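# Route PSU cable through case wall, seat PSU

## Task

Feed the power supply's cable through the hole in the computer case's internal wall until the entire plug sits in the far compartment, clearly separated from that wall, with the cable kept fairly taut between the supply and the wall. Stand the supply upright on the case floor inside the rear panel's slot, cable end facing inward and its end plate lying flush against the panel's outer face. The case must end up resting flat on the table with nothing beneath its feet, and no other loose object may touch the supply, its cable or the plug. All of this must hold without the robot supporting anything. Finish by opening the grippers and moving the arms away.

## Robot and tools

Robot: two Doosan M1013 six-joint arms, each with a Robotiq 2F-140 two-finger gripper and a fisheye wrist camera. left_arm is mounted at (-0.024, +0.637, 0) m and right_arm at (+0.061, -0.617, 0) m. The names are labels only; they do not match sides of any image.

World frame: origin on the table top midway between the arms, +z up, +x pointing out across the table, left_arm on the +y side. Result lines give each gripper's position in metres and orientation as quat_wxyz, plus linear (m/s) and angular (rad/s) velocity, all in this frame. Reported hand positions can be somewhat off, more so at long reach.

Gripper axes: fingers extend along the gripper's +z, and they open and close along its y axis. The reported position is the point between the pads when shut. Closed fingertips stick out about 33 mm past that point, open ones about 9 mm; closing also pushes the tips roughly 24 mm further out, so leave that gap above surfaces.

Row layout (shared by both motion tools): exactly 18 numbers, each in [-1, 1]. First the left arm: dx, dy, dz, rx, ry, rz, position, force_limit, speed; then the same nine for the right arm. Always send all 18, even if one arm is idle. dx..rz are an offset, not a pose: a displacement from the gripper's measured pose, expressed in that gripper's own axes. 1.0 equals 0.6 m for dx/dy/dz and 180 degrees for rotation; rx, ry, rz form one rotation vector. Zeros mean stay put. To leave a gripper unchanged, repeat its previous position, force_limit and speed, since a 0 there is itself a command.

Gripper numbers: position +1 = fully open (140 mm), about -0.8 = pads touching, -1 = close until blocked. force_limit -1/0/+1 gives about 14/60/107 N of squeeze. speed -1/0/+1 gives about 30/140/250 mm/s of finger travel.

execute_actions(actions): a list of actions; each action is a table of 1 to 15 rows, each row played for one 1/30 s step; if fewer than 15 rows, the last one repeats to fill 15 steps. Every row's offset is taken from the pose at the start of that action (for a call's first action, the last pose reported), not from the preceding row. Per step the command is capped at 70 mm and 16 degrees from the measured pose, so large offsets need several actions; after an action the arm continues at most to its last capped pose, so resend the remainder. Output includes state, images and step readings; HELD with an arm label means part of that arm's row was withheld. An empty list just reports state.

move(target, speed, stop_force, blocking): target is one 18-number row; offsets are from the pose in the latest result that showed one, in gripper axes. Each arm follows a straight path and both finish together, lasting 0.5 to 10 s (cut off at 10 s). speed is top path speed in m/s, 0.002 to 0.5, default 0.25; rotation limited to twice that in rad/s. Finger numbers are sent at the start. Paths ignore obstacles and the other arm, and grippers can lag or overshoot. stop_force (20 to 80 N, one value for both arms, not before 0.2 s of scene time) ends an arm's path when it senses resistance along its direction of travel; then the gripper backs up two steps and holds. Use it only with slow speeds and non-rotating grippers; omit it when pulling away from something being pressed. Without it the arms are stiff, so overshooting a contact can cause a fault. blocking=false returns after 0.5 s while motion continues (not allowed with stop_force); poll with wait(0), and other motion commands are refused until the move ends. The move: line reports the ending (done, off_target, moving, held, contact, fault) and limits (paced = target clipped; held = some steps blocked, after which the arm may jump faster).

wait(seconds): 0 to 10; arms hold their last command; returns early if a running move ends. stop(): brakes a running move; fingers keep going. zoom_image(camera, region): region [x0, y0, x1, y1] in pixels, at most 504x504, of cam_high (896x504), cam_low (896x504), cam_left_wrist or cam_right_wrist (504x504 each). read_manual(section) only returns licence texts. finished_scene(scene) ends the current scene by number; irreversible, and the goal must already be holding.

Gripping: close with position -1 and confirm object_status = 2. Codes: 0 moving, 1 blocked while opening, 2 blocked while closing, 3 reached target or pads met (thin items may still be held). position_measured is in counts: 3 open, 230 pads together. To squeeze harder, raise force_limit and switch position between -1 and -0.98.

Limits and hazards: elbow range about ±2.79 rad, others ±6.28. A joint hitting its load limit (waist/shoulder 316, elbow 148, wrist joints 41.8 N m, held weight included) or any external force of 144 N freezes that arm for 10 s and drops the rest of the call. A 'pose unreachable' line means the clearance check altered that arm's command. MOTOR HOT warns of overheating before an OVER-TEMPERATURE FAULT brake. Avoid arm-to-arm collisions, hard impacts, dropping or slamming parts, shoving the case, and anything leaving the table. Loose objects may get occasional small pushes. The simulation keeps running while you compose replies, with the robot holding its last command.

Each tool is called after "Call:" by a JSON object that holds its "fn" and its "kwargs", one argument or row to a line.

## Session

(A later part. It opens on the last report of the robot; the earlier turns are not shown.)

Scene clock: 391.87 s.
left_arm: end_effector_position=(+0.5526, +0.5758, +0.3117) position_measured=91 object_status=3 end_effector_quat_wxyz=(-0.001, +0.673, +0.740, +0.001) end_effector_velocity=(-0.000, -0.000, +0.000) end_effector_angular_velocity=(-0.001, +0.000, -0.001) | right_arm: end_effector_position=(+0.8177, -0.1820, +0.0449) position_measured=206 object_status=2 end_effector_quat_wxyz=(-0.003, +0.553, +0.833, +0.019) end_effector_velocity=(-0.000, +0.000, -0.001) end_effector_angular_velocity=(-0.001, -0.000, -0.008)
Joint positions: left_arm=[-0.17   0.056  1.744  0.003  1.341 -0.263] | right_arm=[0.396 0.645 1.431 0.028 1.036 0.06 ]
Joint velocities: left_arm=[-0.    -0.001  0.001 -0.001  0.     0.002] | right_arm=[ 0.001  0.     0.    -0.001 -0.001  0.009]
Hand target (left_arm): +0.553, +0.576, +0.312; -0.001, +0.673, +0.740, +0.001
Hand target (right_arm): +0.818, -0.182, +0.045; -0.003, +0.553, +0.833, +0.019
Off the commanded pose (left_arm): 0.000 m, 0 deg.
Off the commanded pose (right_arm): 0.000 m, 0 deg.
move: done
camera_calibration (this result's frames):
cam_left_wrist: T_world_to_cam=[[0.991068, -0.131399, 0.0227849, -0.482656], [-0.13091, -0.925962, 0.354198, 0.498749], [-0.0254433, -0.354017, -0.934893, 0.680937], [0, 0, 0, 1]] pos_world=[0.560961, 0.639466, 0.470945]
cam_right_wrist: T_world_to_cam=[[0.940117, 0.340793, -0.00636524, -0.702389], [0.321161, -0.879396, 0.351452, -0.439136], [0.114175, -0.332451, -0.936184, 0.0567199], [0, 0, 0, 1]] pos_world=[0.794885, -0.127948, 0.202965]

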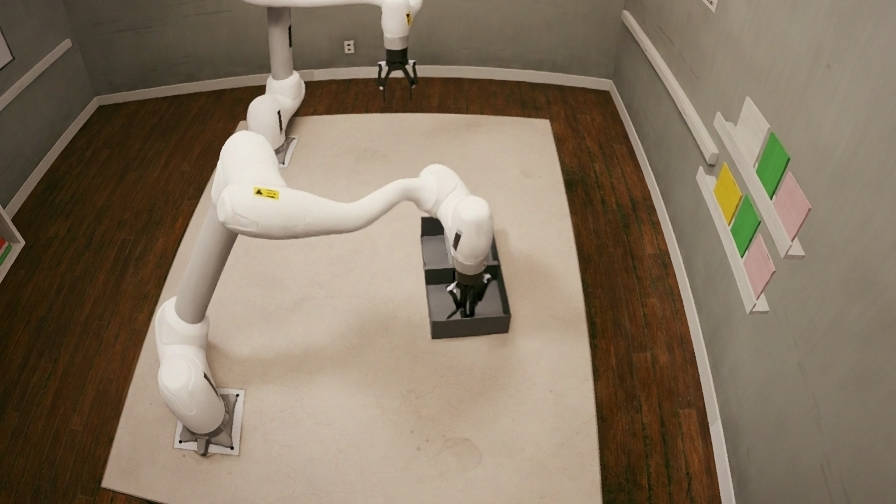

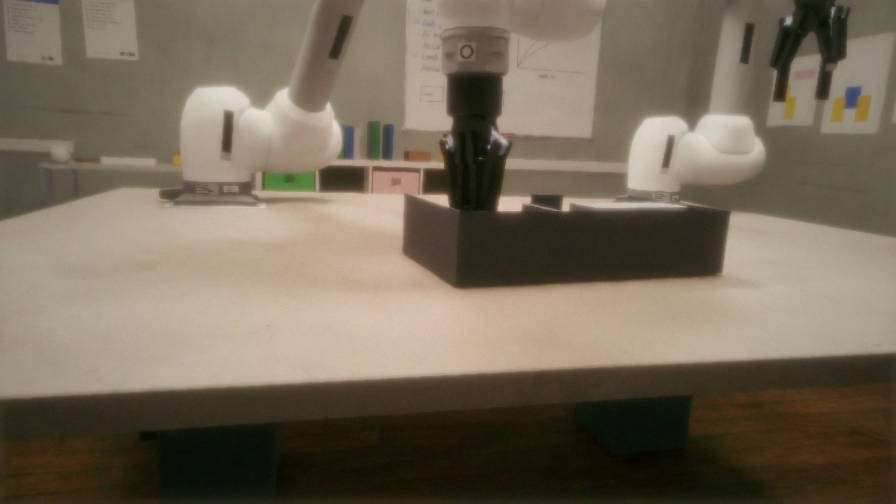

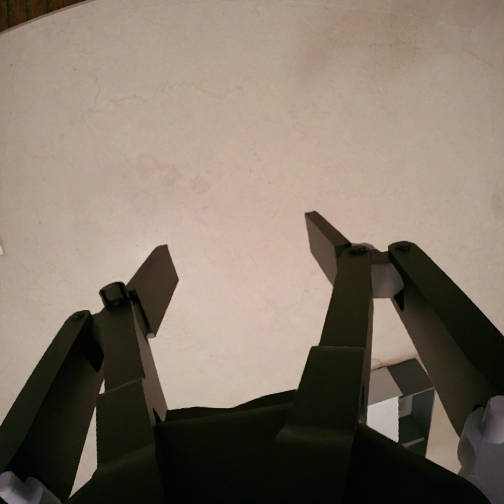

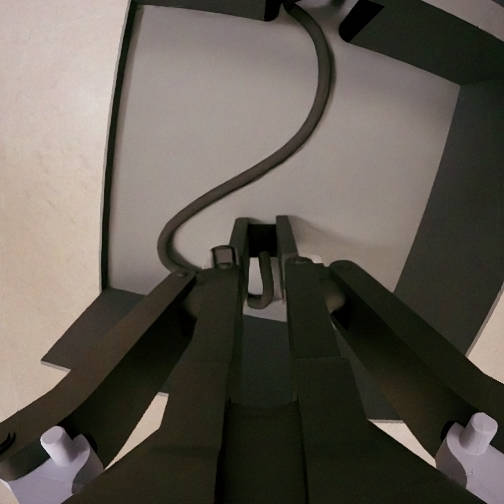

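Call:
{"fn": "move", "kwargs": {
  "target": [0,0,0,0,0,0,0.3,0.3,-0.5,0,0,0,0,0,0,-0.45,-0.3,-0.8]
}}

Call:
{"fn": "move", "kwargs": {
  "target": [0,0,0,0,0,0,0.3,0.3,-0.5,-0.05,0,-0.3,0,0,0,-0.45,-0.3,-0.8],
  "speed": 0.1
}}

Scene clock: 397.73 s.
left_arm: end_effector_position=(+0.5526, +0.5758, +0.3117) position_measured=91 object_status=3 end_effector_quat_wxyz=(-0.001, +0.673, +0.740, +0.001) end_effector_velocity=(+0.000, +0.001, -0.000) end_effector_angular_velocity=(+0.002, -0.000, -0.001) | right_arm: end_effector_position=(+0.8176, -0.1820, +0.0448) position_measured=186 object_status=3 end_effector_quat_wxyz=(-0.003, +0.553, +0.833, +0.019) end_effector_velocity=(-0.000, +0.000, +0.000) end_effector_angular_velocity=(+0.000, -0.000, +0.001)
Joint positions: left_arm=[-0.17   0.056  1.744  0.003  1.341 -0.263] | right_arm=[0.396 0.645 1.431 0.028 1.036 0.061]
Joint velocities: left_arm=[ 0.     0.     0.     0.002 -0.     0.   ] | right_arm=[ 0.    -0.     0.     0.    -0.    -0.001]
Hand target (left_arm): +0.553, +0.576, +0.312; -0.001, +0.673, +0.740, +0.001
Hand target (right_arm): +0.818, -0.182, +0.045; -0.003, +0.553, +0.833, +0.019
Off the commanded pose (left_arm): 0.000 m, 0 deg.
Off the commanded pose (right_arm): 0.000 m, 0 deg.
move: done
camera_calibration (this result's frames):
cam_left_wrist: T_world_to_cam=[[0.991068, -0.131399, 0.0227849, -0.482656], [-0.13091, -0.925962, 0.354198, 0.498749], [-0.0254433, -0.354017, -0.934893, 0.680937], [0, 0, 0, 1]] pos_world=[0.560961, 0.639466, 0.470945]
cam_right_wrist: T_world_to_cam=[[0.9401, 0.340838, -0.00650121, -0.702262], [0.321235, -0.879324, 0.351566, -0.439162], [0.11411, -0.332595, -0.936141, 0.056649], [0, 0, 0, 1]] pos_world=[0.794807, -0.127967, 0.20286]

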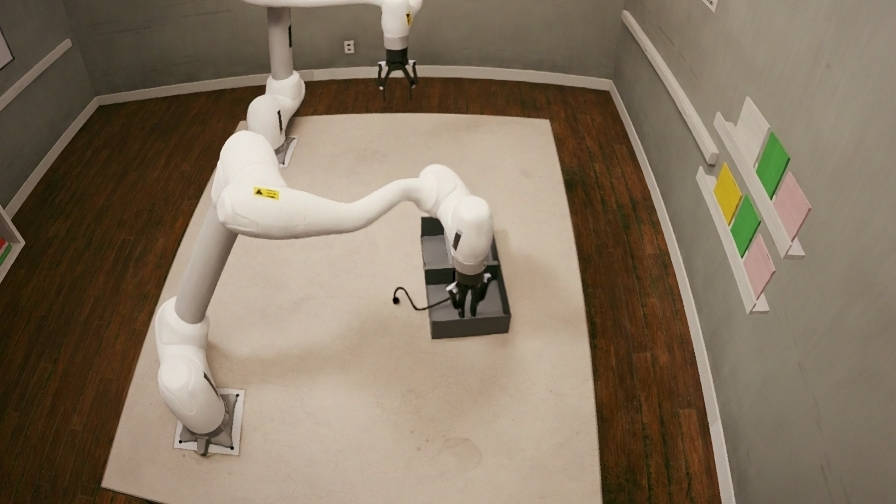

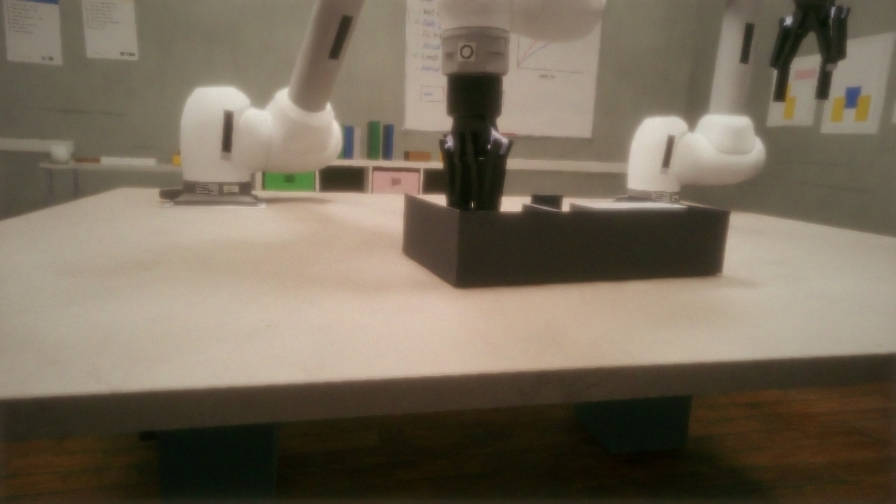

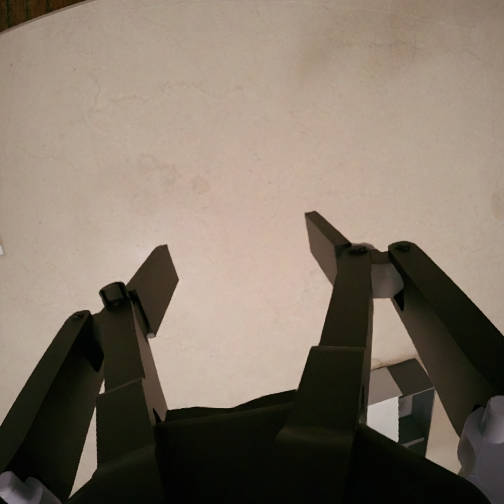

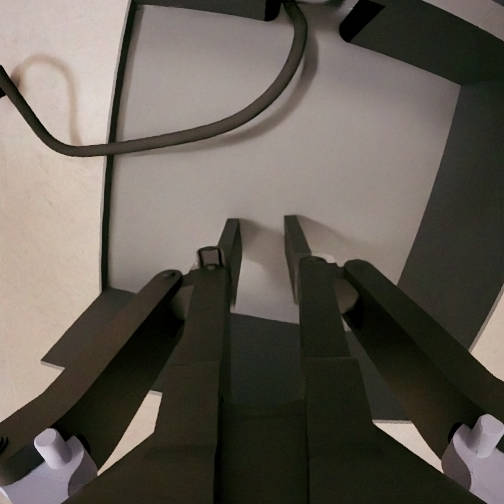

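Scene clock: 399.97 s.
left_arm: end_effector_position=(+0.5526, +0.5758, +0.3117) position_measured=91 object_status=3 end_effector_quat_wxyz=(-0.001, +0.673, +0.740, +0.001) end_effector_velocity=(-0.000, +0.000, -0.000) end_effector_angular_velocity=(+0.001, +0.001, -0.000) | right_arm: end_effector_position=(+0.8266, -0.2158, +0.2238) position_measured=186 object_status=3 end_effector_quat_wxyz=(-0.003, +0.553, +0.833, +0.019) end_effector_velocity=(+0.001, -0.001, +0.002) end_effector_angular_velocity=(+0.000, -0.001, -0.001)
Joint positions: left_arm=[-0.17   0.056  1.744  0.003  1.341 -0.263] | right_arm=[0.356 0.525 1.285 0.026 1.303 0.028]
Joint velocities: left_arm=[ 0.     0.     0.001  0.001 -0.     0.   ] | right_arm=[-0.001 -0.001 -0.002 -0.     0.001 -0.   ]
Hand target (left_arm): +0.553, +0.576, +0.312; -0.001, +0.673, +0.740, +0.001
Hand target (right_arm): +0.827, -0.216, +0.224; -0.003, +0.553, +0.833, +0.019
Off the commanded pose (left_arm): 0.000 m, 0 deg.
Off the commanded pose (right_arm): 0.000 m, 0 deg.
move: done
camera_calibration (this result's frames):
cam_left_wrist: T_world_to_cam=[[0.991068, -0.131399, 0.0227848, -0.482656], [-0.13091, -0.925962, 0.354198, 0.498749], [-0.0254434, -0.354017, -0.934893, 0.680937], [0, 0, 0, 1]] pos_world=[0.560961, 0.639466, 0.470945]
cam_right_wrist: T_world_to_cam=[[0.940048, 0.340982, -0.0064856, -0.69803], [0.321358, -0.879258, 0.351616, -0.534766], [0.114192, -0.33262, -0.936122, 0.211931], [0, 0, 0, 1]] pos_world=[0.803832, -0.16169, 0.381898]

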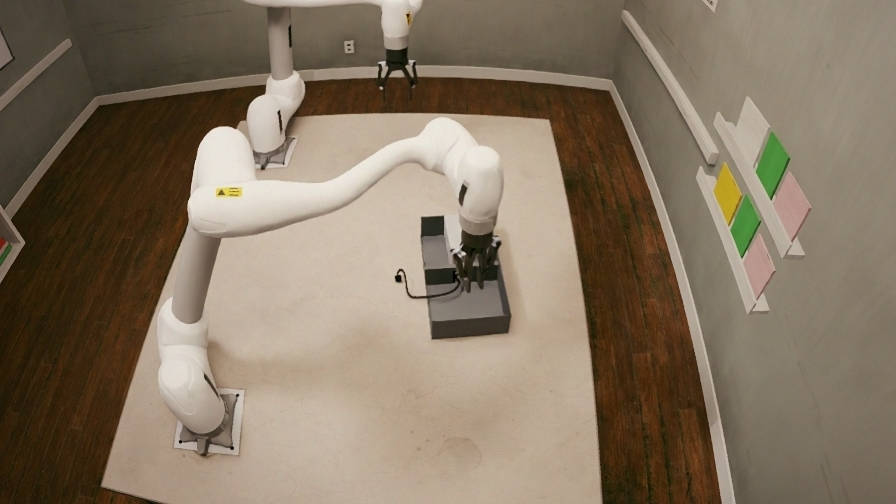

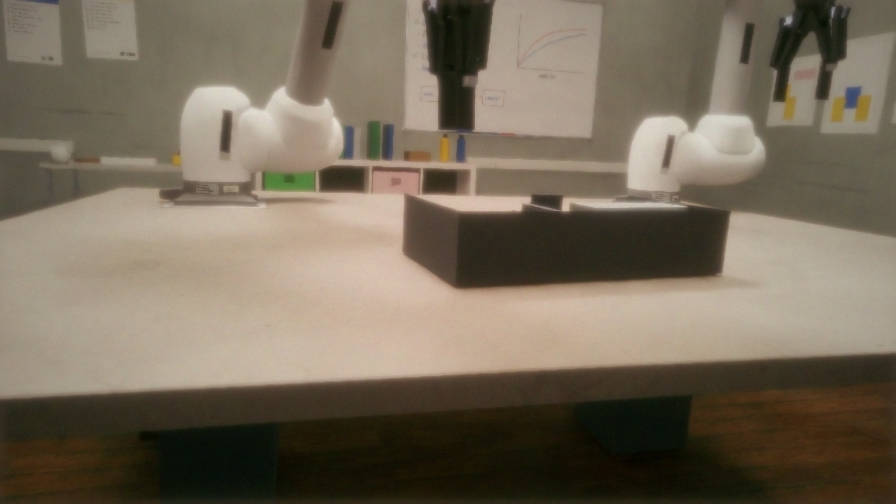

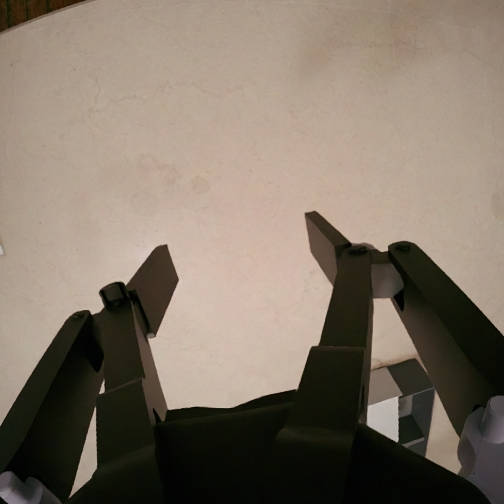

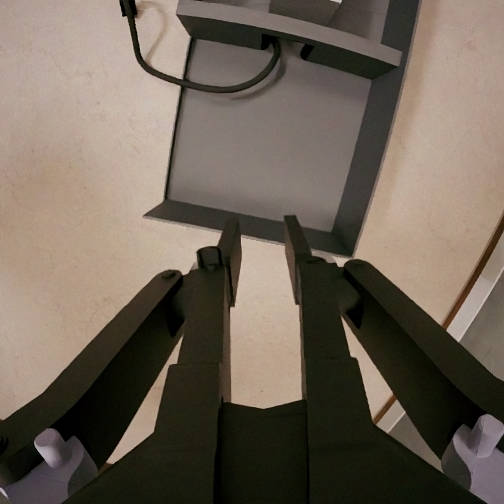

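Call:
{"fn": "move", "kwargs": {
  "target": [0,0,0,0,0,0,0.3,0.3,-0.5,0.2,0,0.16,0,0,0.43,-0.45,-0.3,-0.5],
  "speed": 0.25
}}

Scene clock: 412.20 s.
left_arm: end_effector_position=(+0.5526, +0.5758, +0.3117) position_measured=91 object_status=3 end_effector_quat_wxyz=(-0.001, +0.673, +0.740, +0.001) end_effector_velocity=(+0.000, +0.000, +0.000) end_effector_angular_velocity=(+0.000, +0.000, -0.000) | right_arm: end_effector_position=(+0.7813, -0.1020, +0.1310) position_measured=186 object_status=3 end_effector_quat_wxyz=(-0.014, +0.952, +0.305, +0.012) end_effector_velocity=(-0.000, +0.002, +0.000) end_effector_angular_velocity=(+0.000, -0.001, -0.007)
Joint positions: left_arm=[-0.17   0.056  1.744  0.003  1.341 -0.263] | right_arm=[0.497 0.603 1.333 0.023 1.174 1.517]
Joint velocities: left_arm=[ 0.     0.    -0.001  0.     0.     0.   ] | right_arm=[ 0.002  0.001 -0.001 -0.001 -0.001  0.009]
Hand target (left_arm): +0.553, +0.576, +0.312; -0.001, +0.673, +0.740, +0.001
Hand target (right_arm): +0.781, -0.102, +0.131; -0.014, +0.952, +0.304, +0.012
Off the commanded pose (left_arm): 0.000 m, 0 deg.
Off the commanded pose (right_arm): 0.000 m, 0 deg.
move: done
camera_calibration (this result's frames):
cam_left_wrist: T_world_to_cam=[[0.991068, -0.131399, 0.0227848, -0.482656], [-0.13091, -0.925962, 0.354198, 0.498749], [-0.0254433, -0.354017, -0.934893, 0.680937], [0, 0, 0, 1]] pos_world=[0.560961, 0.639466, 0.470945]
cam_right_wrist: T_world_to_cam=[[0.53823, -0.841072, -0.053914, -0.49523], [-0.779451, -0.521087, 0.347742, 0.509539], [-0.32057, -0.145142, -0.936039, 0.526816], [0, 0, 0, 1]] pos_world=[0.83259, -0.0745467, 0.289232]

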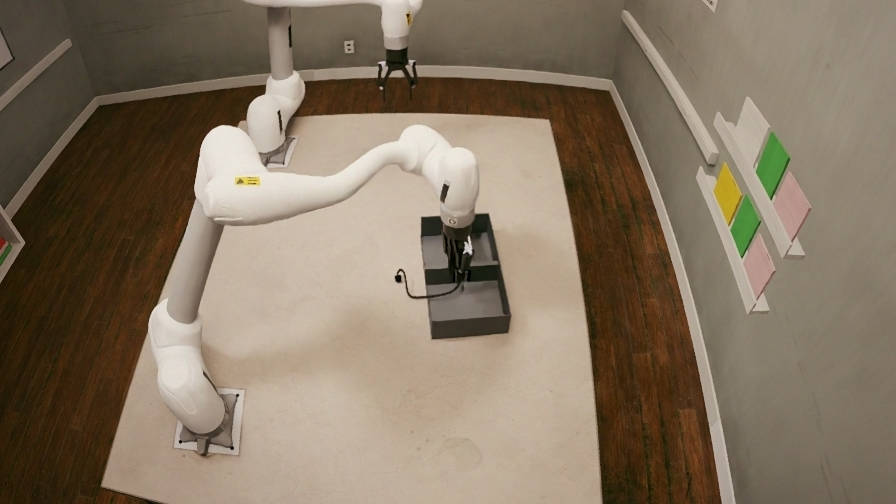

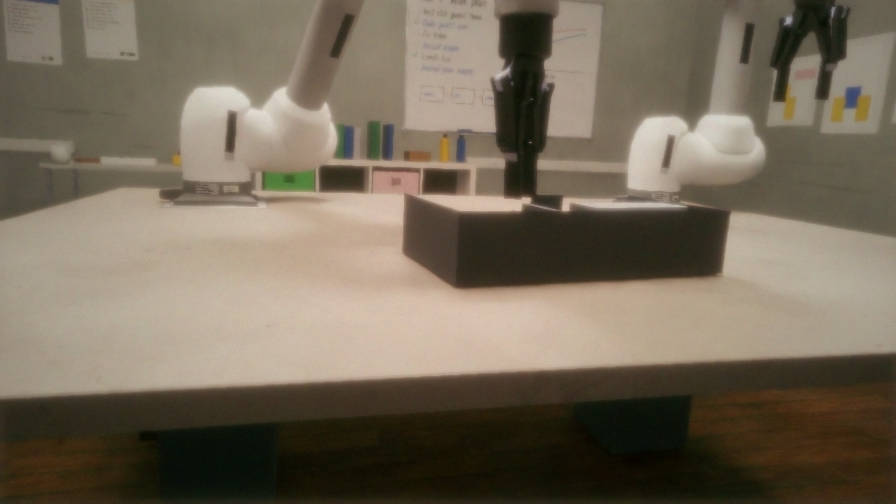

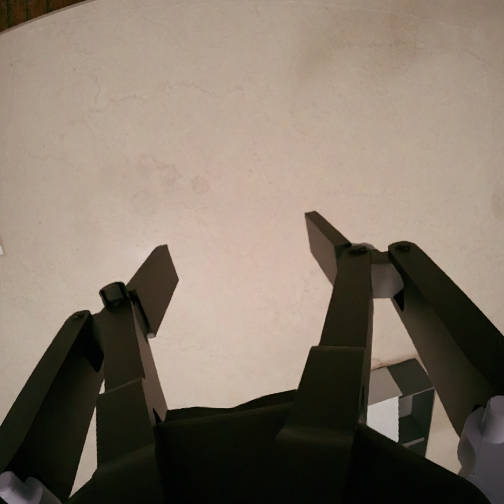

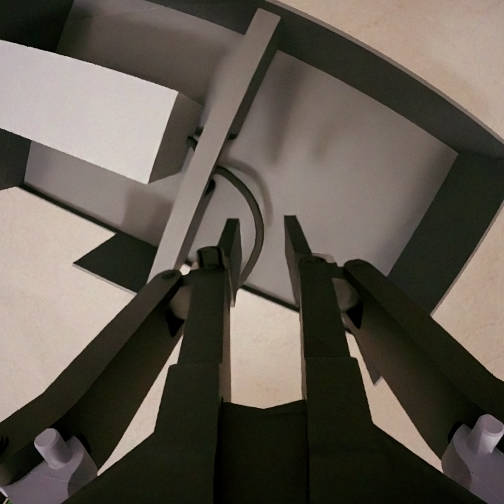

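Call:
{"fn": "move", "kwargs": {
  "target": [0,0,0,0,0,0,0.3,0.3,-0.5,-0.018,-0.012,0.146,0,0,0,-0.45,-0.3,-0.5],
  "speed": 0.06
}}

Call:
{"fn": "move", "kwargs": {
  "target": [0,0,0,0,0,0,0.3,0.3,-0.5,0,0,0,0,0,0,-1,-0.4,-0.7]
}}

Scene clock: 420.53 s.
left_arm: end_effector_position=(+0.5526, +0.5758, +0.3117) position_measured=91 object_status=3 end_effector_quat_wxyz=(-0.001, +0.673, +0.740, +0.001) end_effector_velocity=(-0.001, +0.001, -0.001) end_effector_angular_velocity=(+0.001, +0.002, -0.000) | right_arm: end_effector_position=(+0.7696, -0.0995, +0.0434) position_measured=186 object_status=3 end_effector_quat_wxyz=(-0.014, +0.952, +0.305, +0.012) end_effector_velocity=(-0.001, -0.000, -0.001) end_effector_angular_velocity=(-0.001, +0.001, +0.000)
Joint positions: left_arm=[-0.17   0.056  1.744  0.003  1.341 -0.263] | right_arm=[0.507 0.652 1.422 0.025 1.036 1.523]
Joint velocities: left_arm=[0.    0.    0.001 0.001 0.002 0.   ] | right_arm=[ 0.     0.001  0.001  0.    -0.001  0.   ]
Hand target (left_arm): +0.553, +0.576, +0.312; -0.001, +0.673, +0.740, +0.001
Hand target (right_arm): +0.770, -0.099, +0.043; -0.014, +0.952, +0.305, +0.012
Off the commanded pose (left_arm): 0.000 m, 0 deg.
Off the commanded pose (right_arm): 0.000 m, 0 deg.
move: done
camera_calibration (this result's frames):
cam_left_wrist: T_world_to_cam=[[0.991068, -0.131399, 0.0227847, -0.482656], [-0.13091, -0.925962, 0.354198, 0.498749], [-0.0254434, -0.354017, -0.934893, 0.680937], [0, 0, 0, 1]] pos_world=[0.560961, 0.639466, 0.470944]
cam_right_wrist: T_world_to_cam=[[0.538165, -0.841114, -0.0539049, -0.49145], [-0.779495, -0.521025, 0.347736, 0.532298], [-0.320572, -0.145121, -0.936041, 0.441407], [0, 0, 0, 1]] pos_world=[0.820907, -0.0719674, 0.201585]

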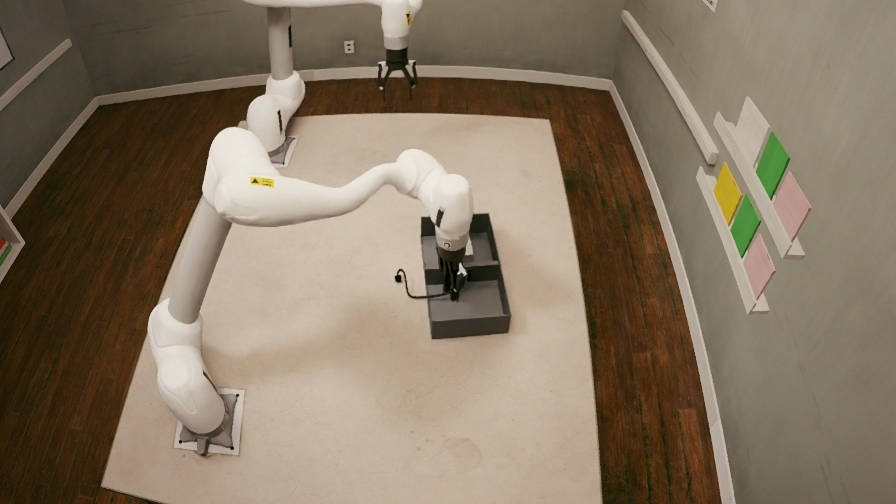

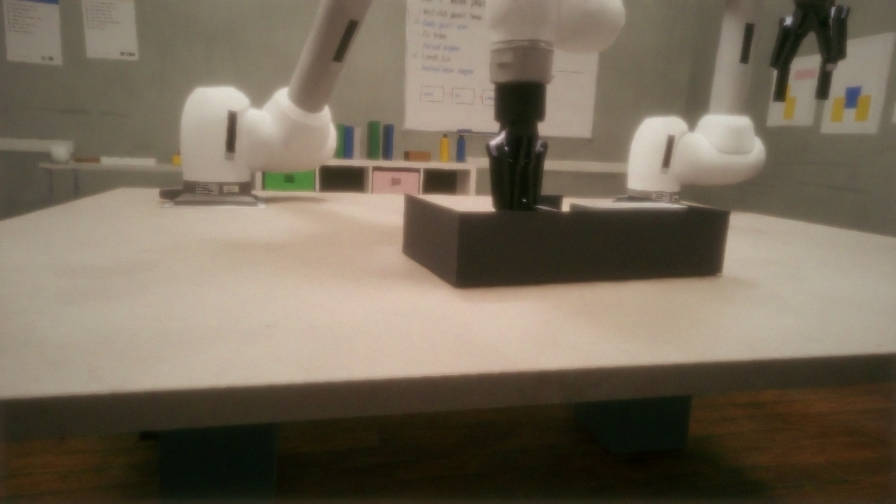

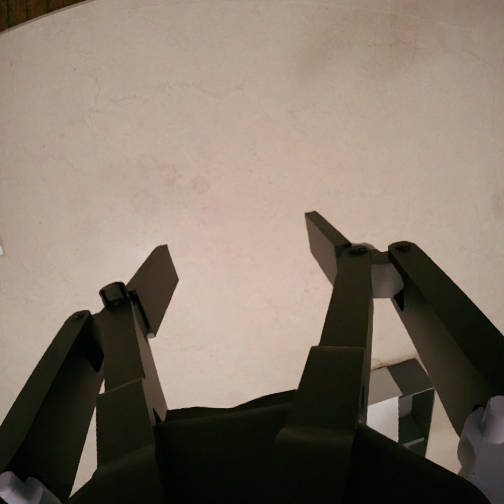

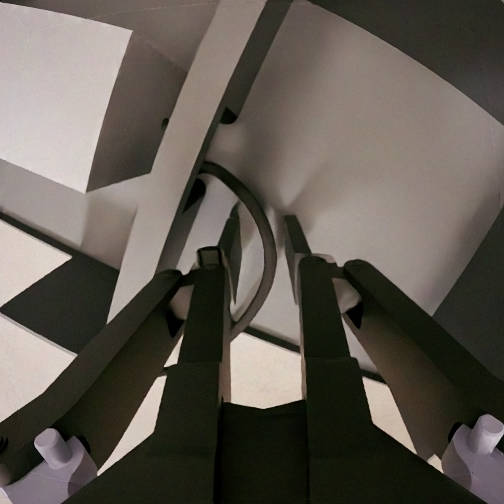

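Scene clock: 421.13 s.
left_arm: end_effector_position=(+0.5526, +0.5758, +0.3117) position_measured=91 object_status=3 end_effector_quat_wxyz=(-0.001, +0.673, +0.740, +0.001) end_effector_velocity=(-0.000, +0.000, -0.002) end_effector_angular_velocity=(+0.002, +0.002, -0.001) | right_arm: end_effector_position=(+0.7696, -0.0995, +0.0433) position_measured=222 object_status=2 end_effector_quat_wxyz=(-0.014, +0.952, +0.305, +0.012) end_effector_velocity=(+0.000, +0.000, +0.000) end_effector_angular_velocity=(+0.001, -0.001, -0.001)
Joint positions: left_arm=[-0.17   0.056  1.744  0.003  1.341 -0.263] | right_arm=[0.507 0.652 1.422 0.025 1.036 1.523]
Joint velocities: left_arm=[-0.     0.001  0.002  0.001 -0.     0.   ] | right_arm=[-0.    -0.    -0.     0.    -0.001  0.   ]
Hand target (left_arm): +0.553, +0.576, +0.312; -0.001, +0.673, +0.740, +0.001
Hand target (right_arm): +0.770, -0.099, +0.043; -0.014, +0.952, +0.305, +0.012
Off the commanded pose (left_arm): 0.000 m, 0 deg.
Off the commanded pose (right_arm): 0.000 m, 0 deg.
move: done
camera_calibration (this result's frames):
cam_left_wrist: T_world_to_cam=[[0.991068, -0.131399, 0.0227848, -0.482656], [-0.13091, -0.925962, 0.354198, 0.498749], [-0.0254434, -0.354017, -0.934893, 0.680937], [0, 0, 0, 1]] pos_world=[0.560961, 0.639466, 0.470945]
cam_right_wrist: T_world_to_cam=[[0.538162, -0.841116, -0.053912, -0.491444], [-0.779494, -0.521024, 0.34774, 0.532306], [-0.320579, -0.145116, -0.93604, 0.441376], [0, 0, 0, 1]] pos_world=[0.820902, -0.0719659, 0.201547]

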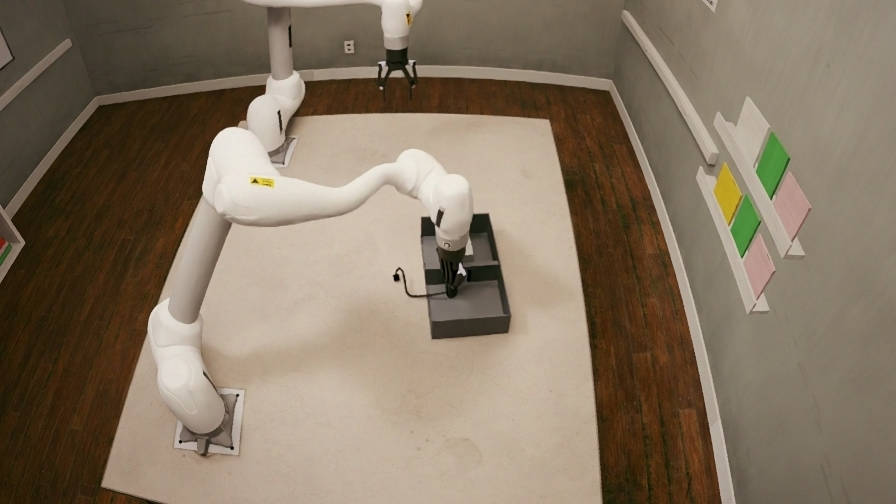

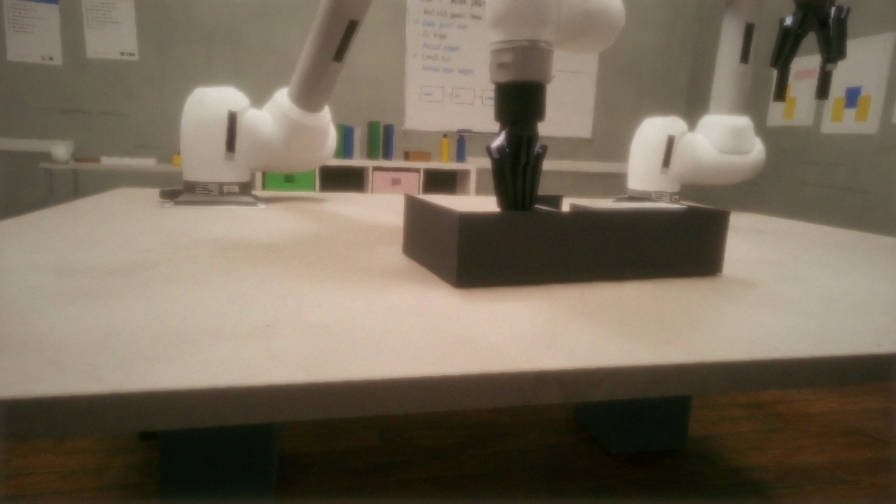

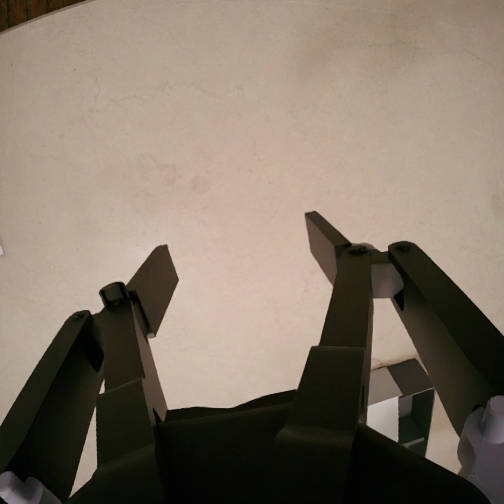

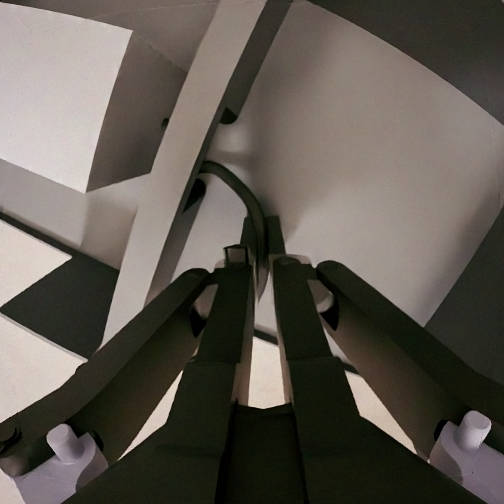

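Call:
{"fn": "move", "kwargs": {
  "target": [0,0,0,0,0,0,0.3,0.3,-0.5,0.043,0.082,-0.008,0,0,-0.5,-1,-0.4,-0.7],
  "speed": 0.2
}}

Call:
{"fn": "move", "kwargs": {
  "target": [0,0,0,0,0,0,0.3,0.3,-0.5,0,0.02,0,0,0,-0.5,-1,-0.4,-0.7],
  "speed": 0.2
}}

Scene clock: 431.17 s.
left_arm: end_effector_position=(+0.5526, +0.5758, +0.3117) position_measured=91 object_status=3 end_effector_quat_wxyz=(-0.001, +0.673, +0.740, +0.001) end_effector_velocity=(-0.001, -0.001, +0.001) end_effector_angular_velocity=(-0.003, -0.001, +0.001) | right_arm: end_effector_position=(+0.8191, -0.1247, +0.0480) position_measured=222 object_status=2 end_effector_quat_wxyz=(-0.001, +0.458, +0.889, +0.019) end_effector_velocity=(-0.000, +0.001, -0.000) end_effector_angular_velocity=(+0.001, -0.001, +0.007)
Joint positions: left_arm=[-0.17   0.056  1.744  0.003  1.341 -0.263] | right_arm=[ 0.453  0.688  1.35   0.026  1.074 -0.101]
Joint velocities: left_arm=[-0.    -0.002 -0.    -0.003  0.001 -0.   ] | right_arm=[ 0.     0.     0.     0.001 -0.001 -0.007]
Hand target (left_arm): +0.553, +0.576, +0.312; -0.001, +0.673, +0.740, +0.001
Hand target (right_arm): +0.819, -0.125, +0.048; -0.001, +0.458, +0.889, +0.019
Off the commanded pose (left_arm): 0.000 m, 0 deg.
Off the commanded pose (right_arm): 0.000 m, 0 deg.
move: done
camera_calibration (this result's frames):
cam_left_wrist: T_world_to_cam=[[0.991068, -0.131399, 0.0227848, -0.482656], [-0.13091, -0.925962, 0.354198, 0.498749], [-0.0254433, -0.354017, -0.934893, 0.680937], [0, 0, 0, 1]] pos_world=[0.560961, 0.639466, 0.470945]
cam_right_wrist: T_world_to_cam=[[0.843158, 0.537665, -0.00114122, -0.619515], [0.502522, -0.78729, 0.357275, -0.527593], [0.191196, -0.301813, -0.933998, 0.0191091], [0, 0, 0, 1]] pos_world=[0.783823, -0.0765103, 0.205637]

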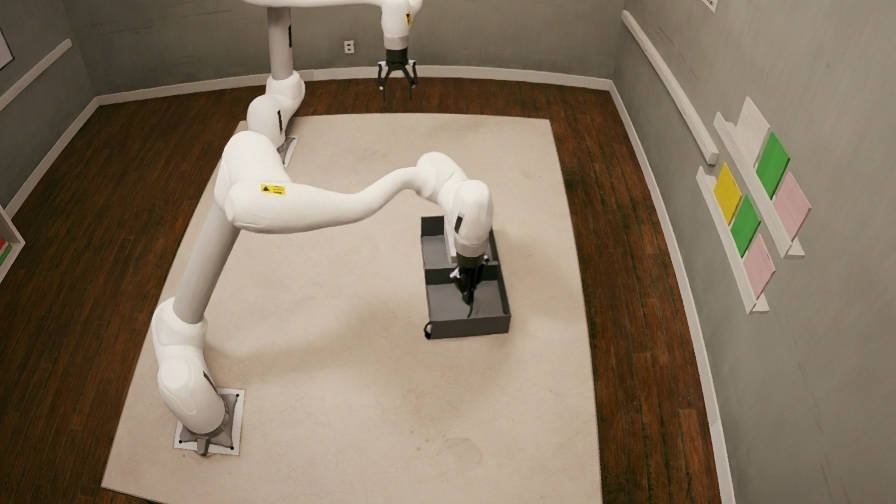

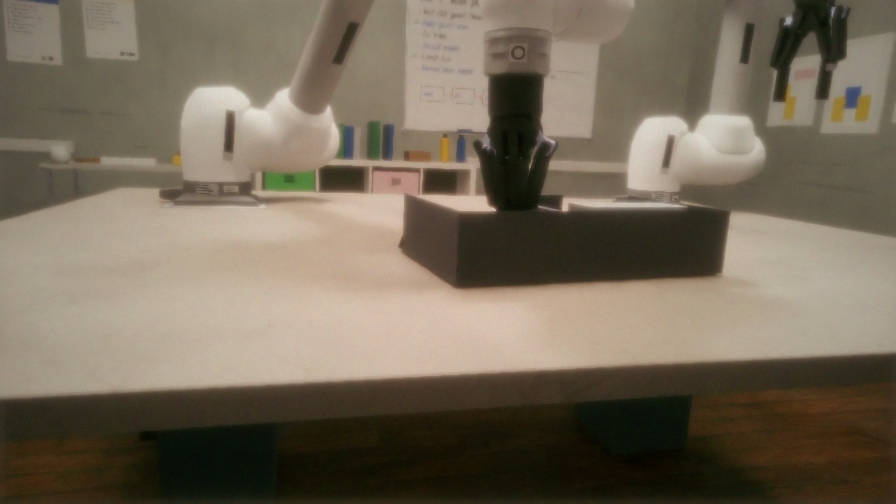

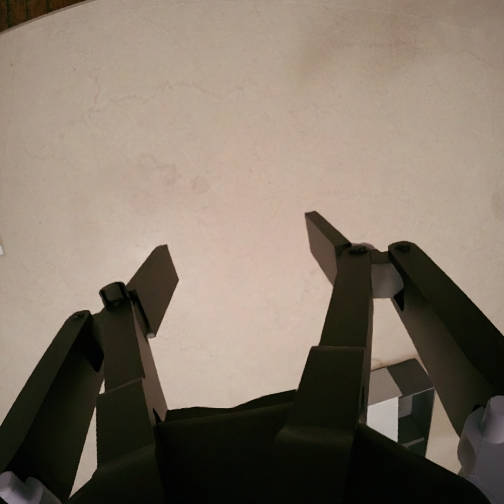

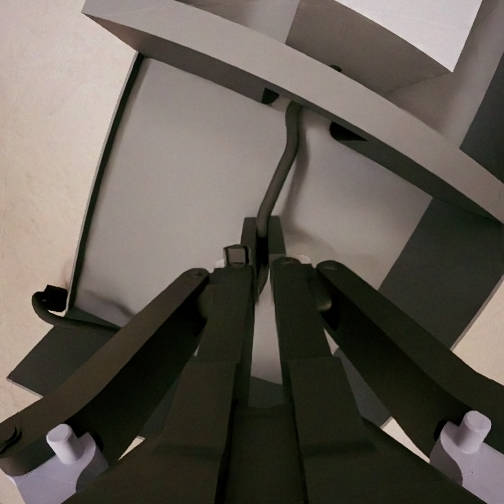

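Scene clock: 435.50 s.
left_arm: end_effector_position=(+0.5526, +0.5758, +0.3117) position_measured=91 object_status=3 end_effector_quat_wxyz=(-0.001, +0.673, +0.740, +0.001) end_effector_velocity=(+0.000, -0.000, +0.000) end_effector_angular_velocity=(+0.001, -0.001, -0.001) | right_arm: end_effector_position=(+0.8288, -0.1177, +0.0483) position_measured=222 object_status=2 end_effector_quat_wxyz=(+0.012, -0.304, +0.953, +0.014) end_effector_velocity=(+0.000, +0.000, -0.000) end_effector_angular_velocity=(+0.002, +0.000, +0.009)
Joint positions: left_arm=[-0.17   0.056  1.744  0.003  1.341 -0.263] | right_arm=[ 0.454  0.705  1.318  0.025  1.089 -1.669]
Joint velocities: left_arm=[-0.     0.    -0.     0.001 -0.001  0.   ] | right_arm=[-0.001  0.    -0.     0.002 -0.001 -0.011]
Hand target (left_arm): +0.553, +0.576, +0.312; -0.001, +0.673, +0.740, +0.001
Hand target (right_arm): +0.829, -0.118, +0.048; +0.012, -0.304, +0.952, +0.014
Off the commanded pose (left_arm): 0.000 m, 0 deg.
Off the commanded pose (right_arm): 0.000 m, 0 deg.
move: done
camera_calibration (this result's frames):
cam_left_wrist: T_world_to_cam=[[0.991068, -0.131399, 0.0227849, -0.482656], [-0.13091, -0.925962, 0.354198, 0.498749], [-0.0254433, -0.354017, -0.934893, 0.680937], [0, 0, 0, 1]] pos_world=[0.560961, 0.639466, 0.470945]
cam_right_wrist: T_world_to_cam=[[-0.53609, 0.844091, -0.0108692, 0.548278], [0.769128, 0.493706, 0.405829, -0.599658], [0.347922, 0.209201, -0.913885, -0.0510262], [0, 0, 0, 1]] pos_world=[0.772893, -0.156068, 0.202686]

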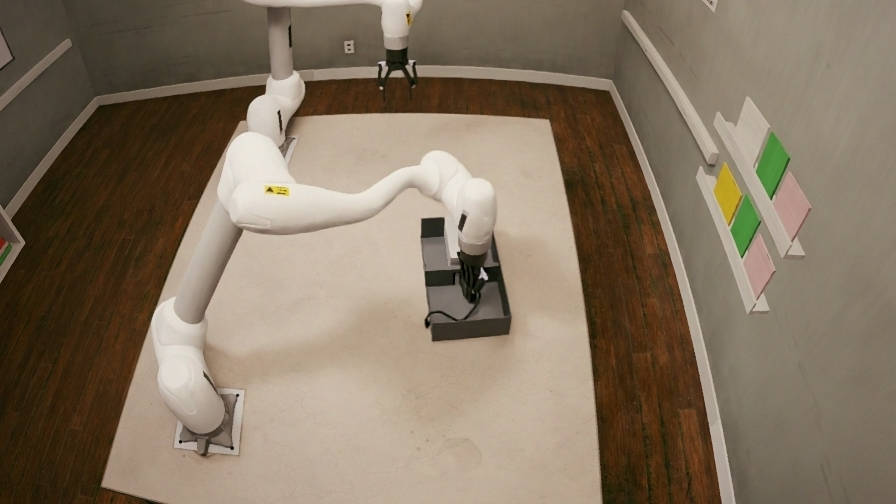

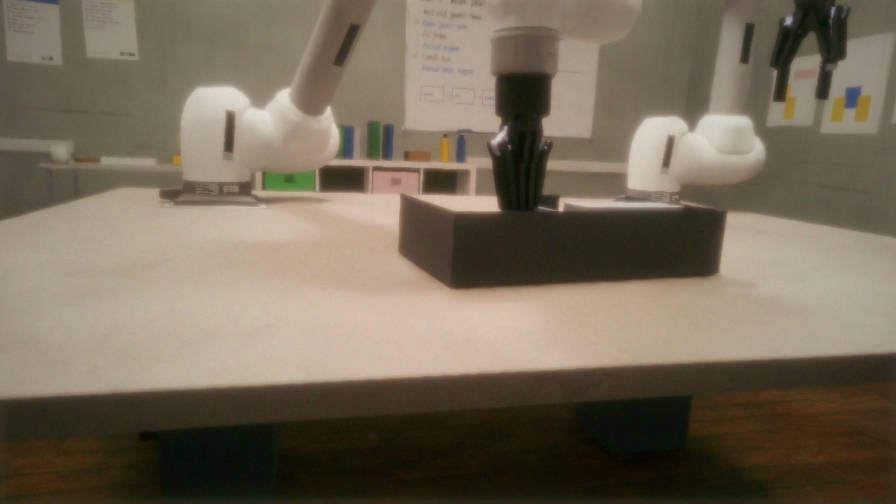

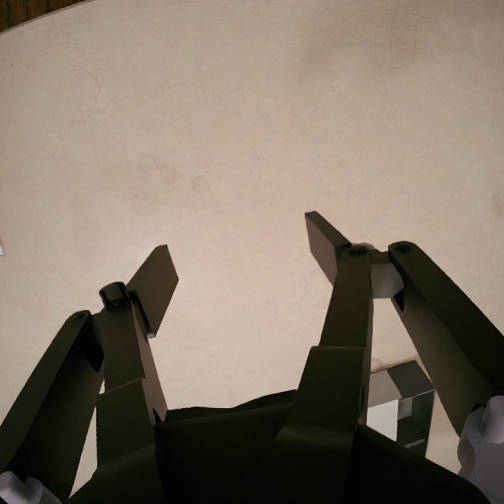

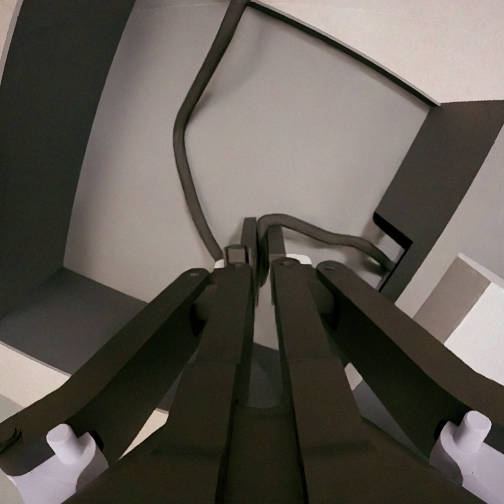

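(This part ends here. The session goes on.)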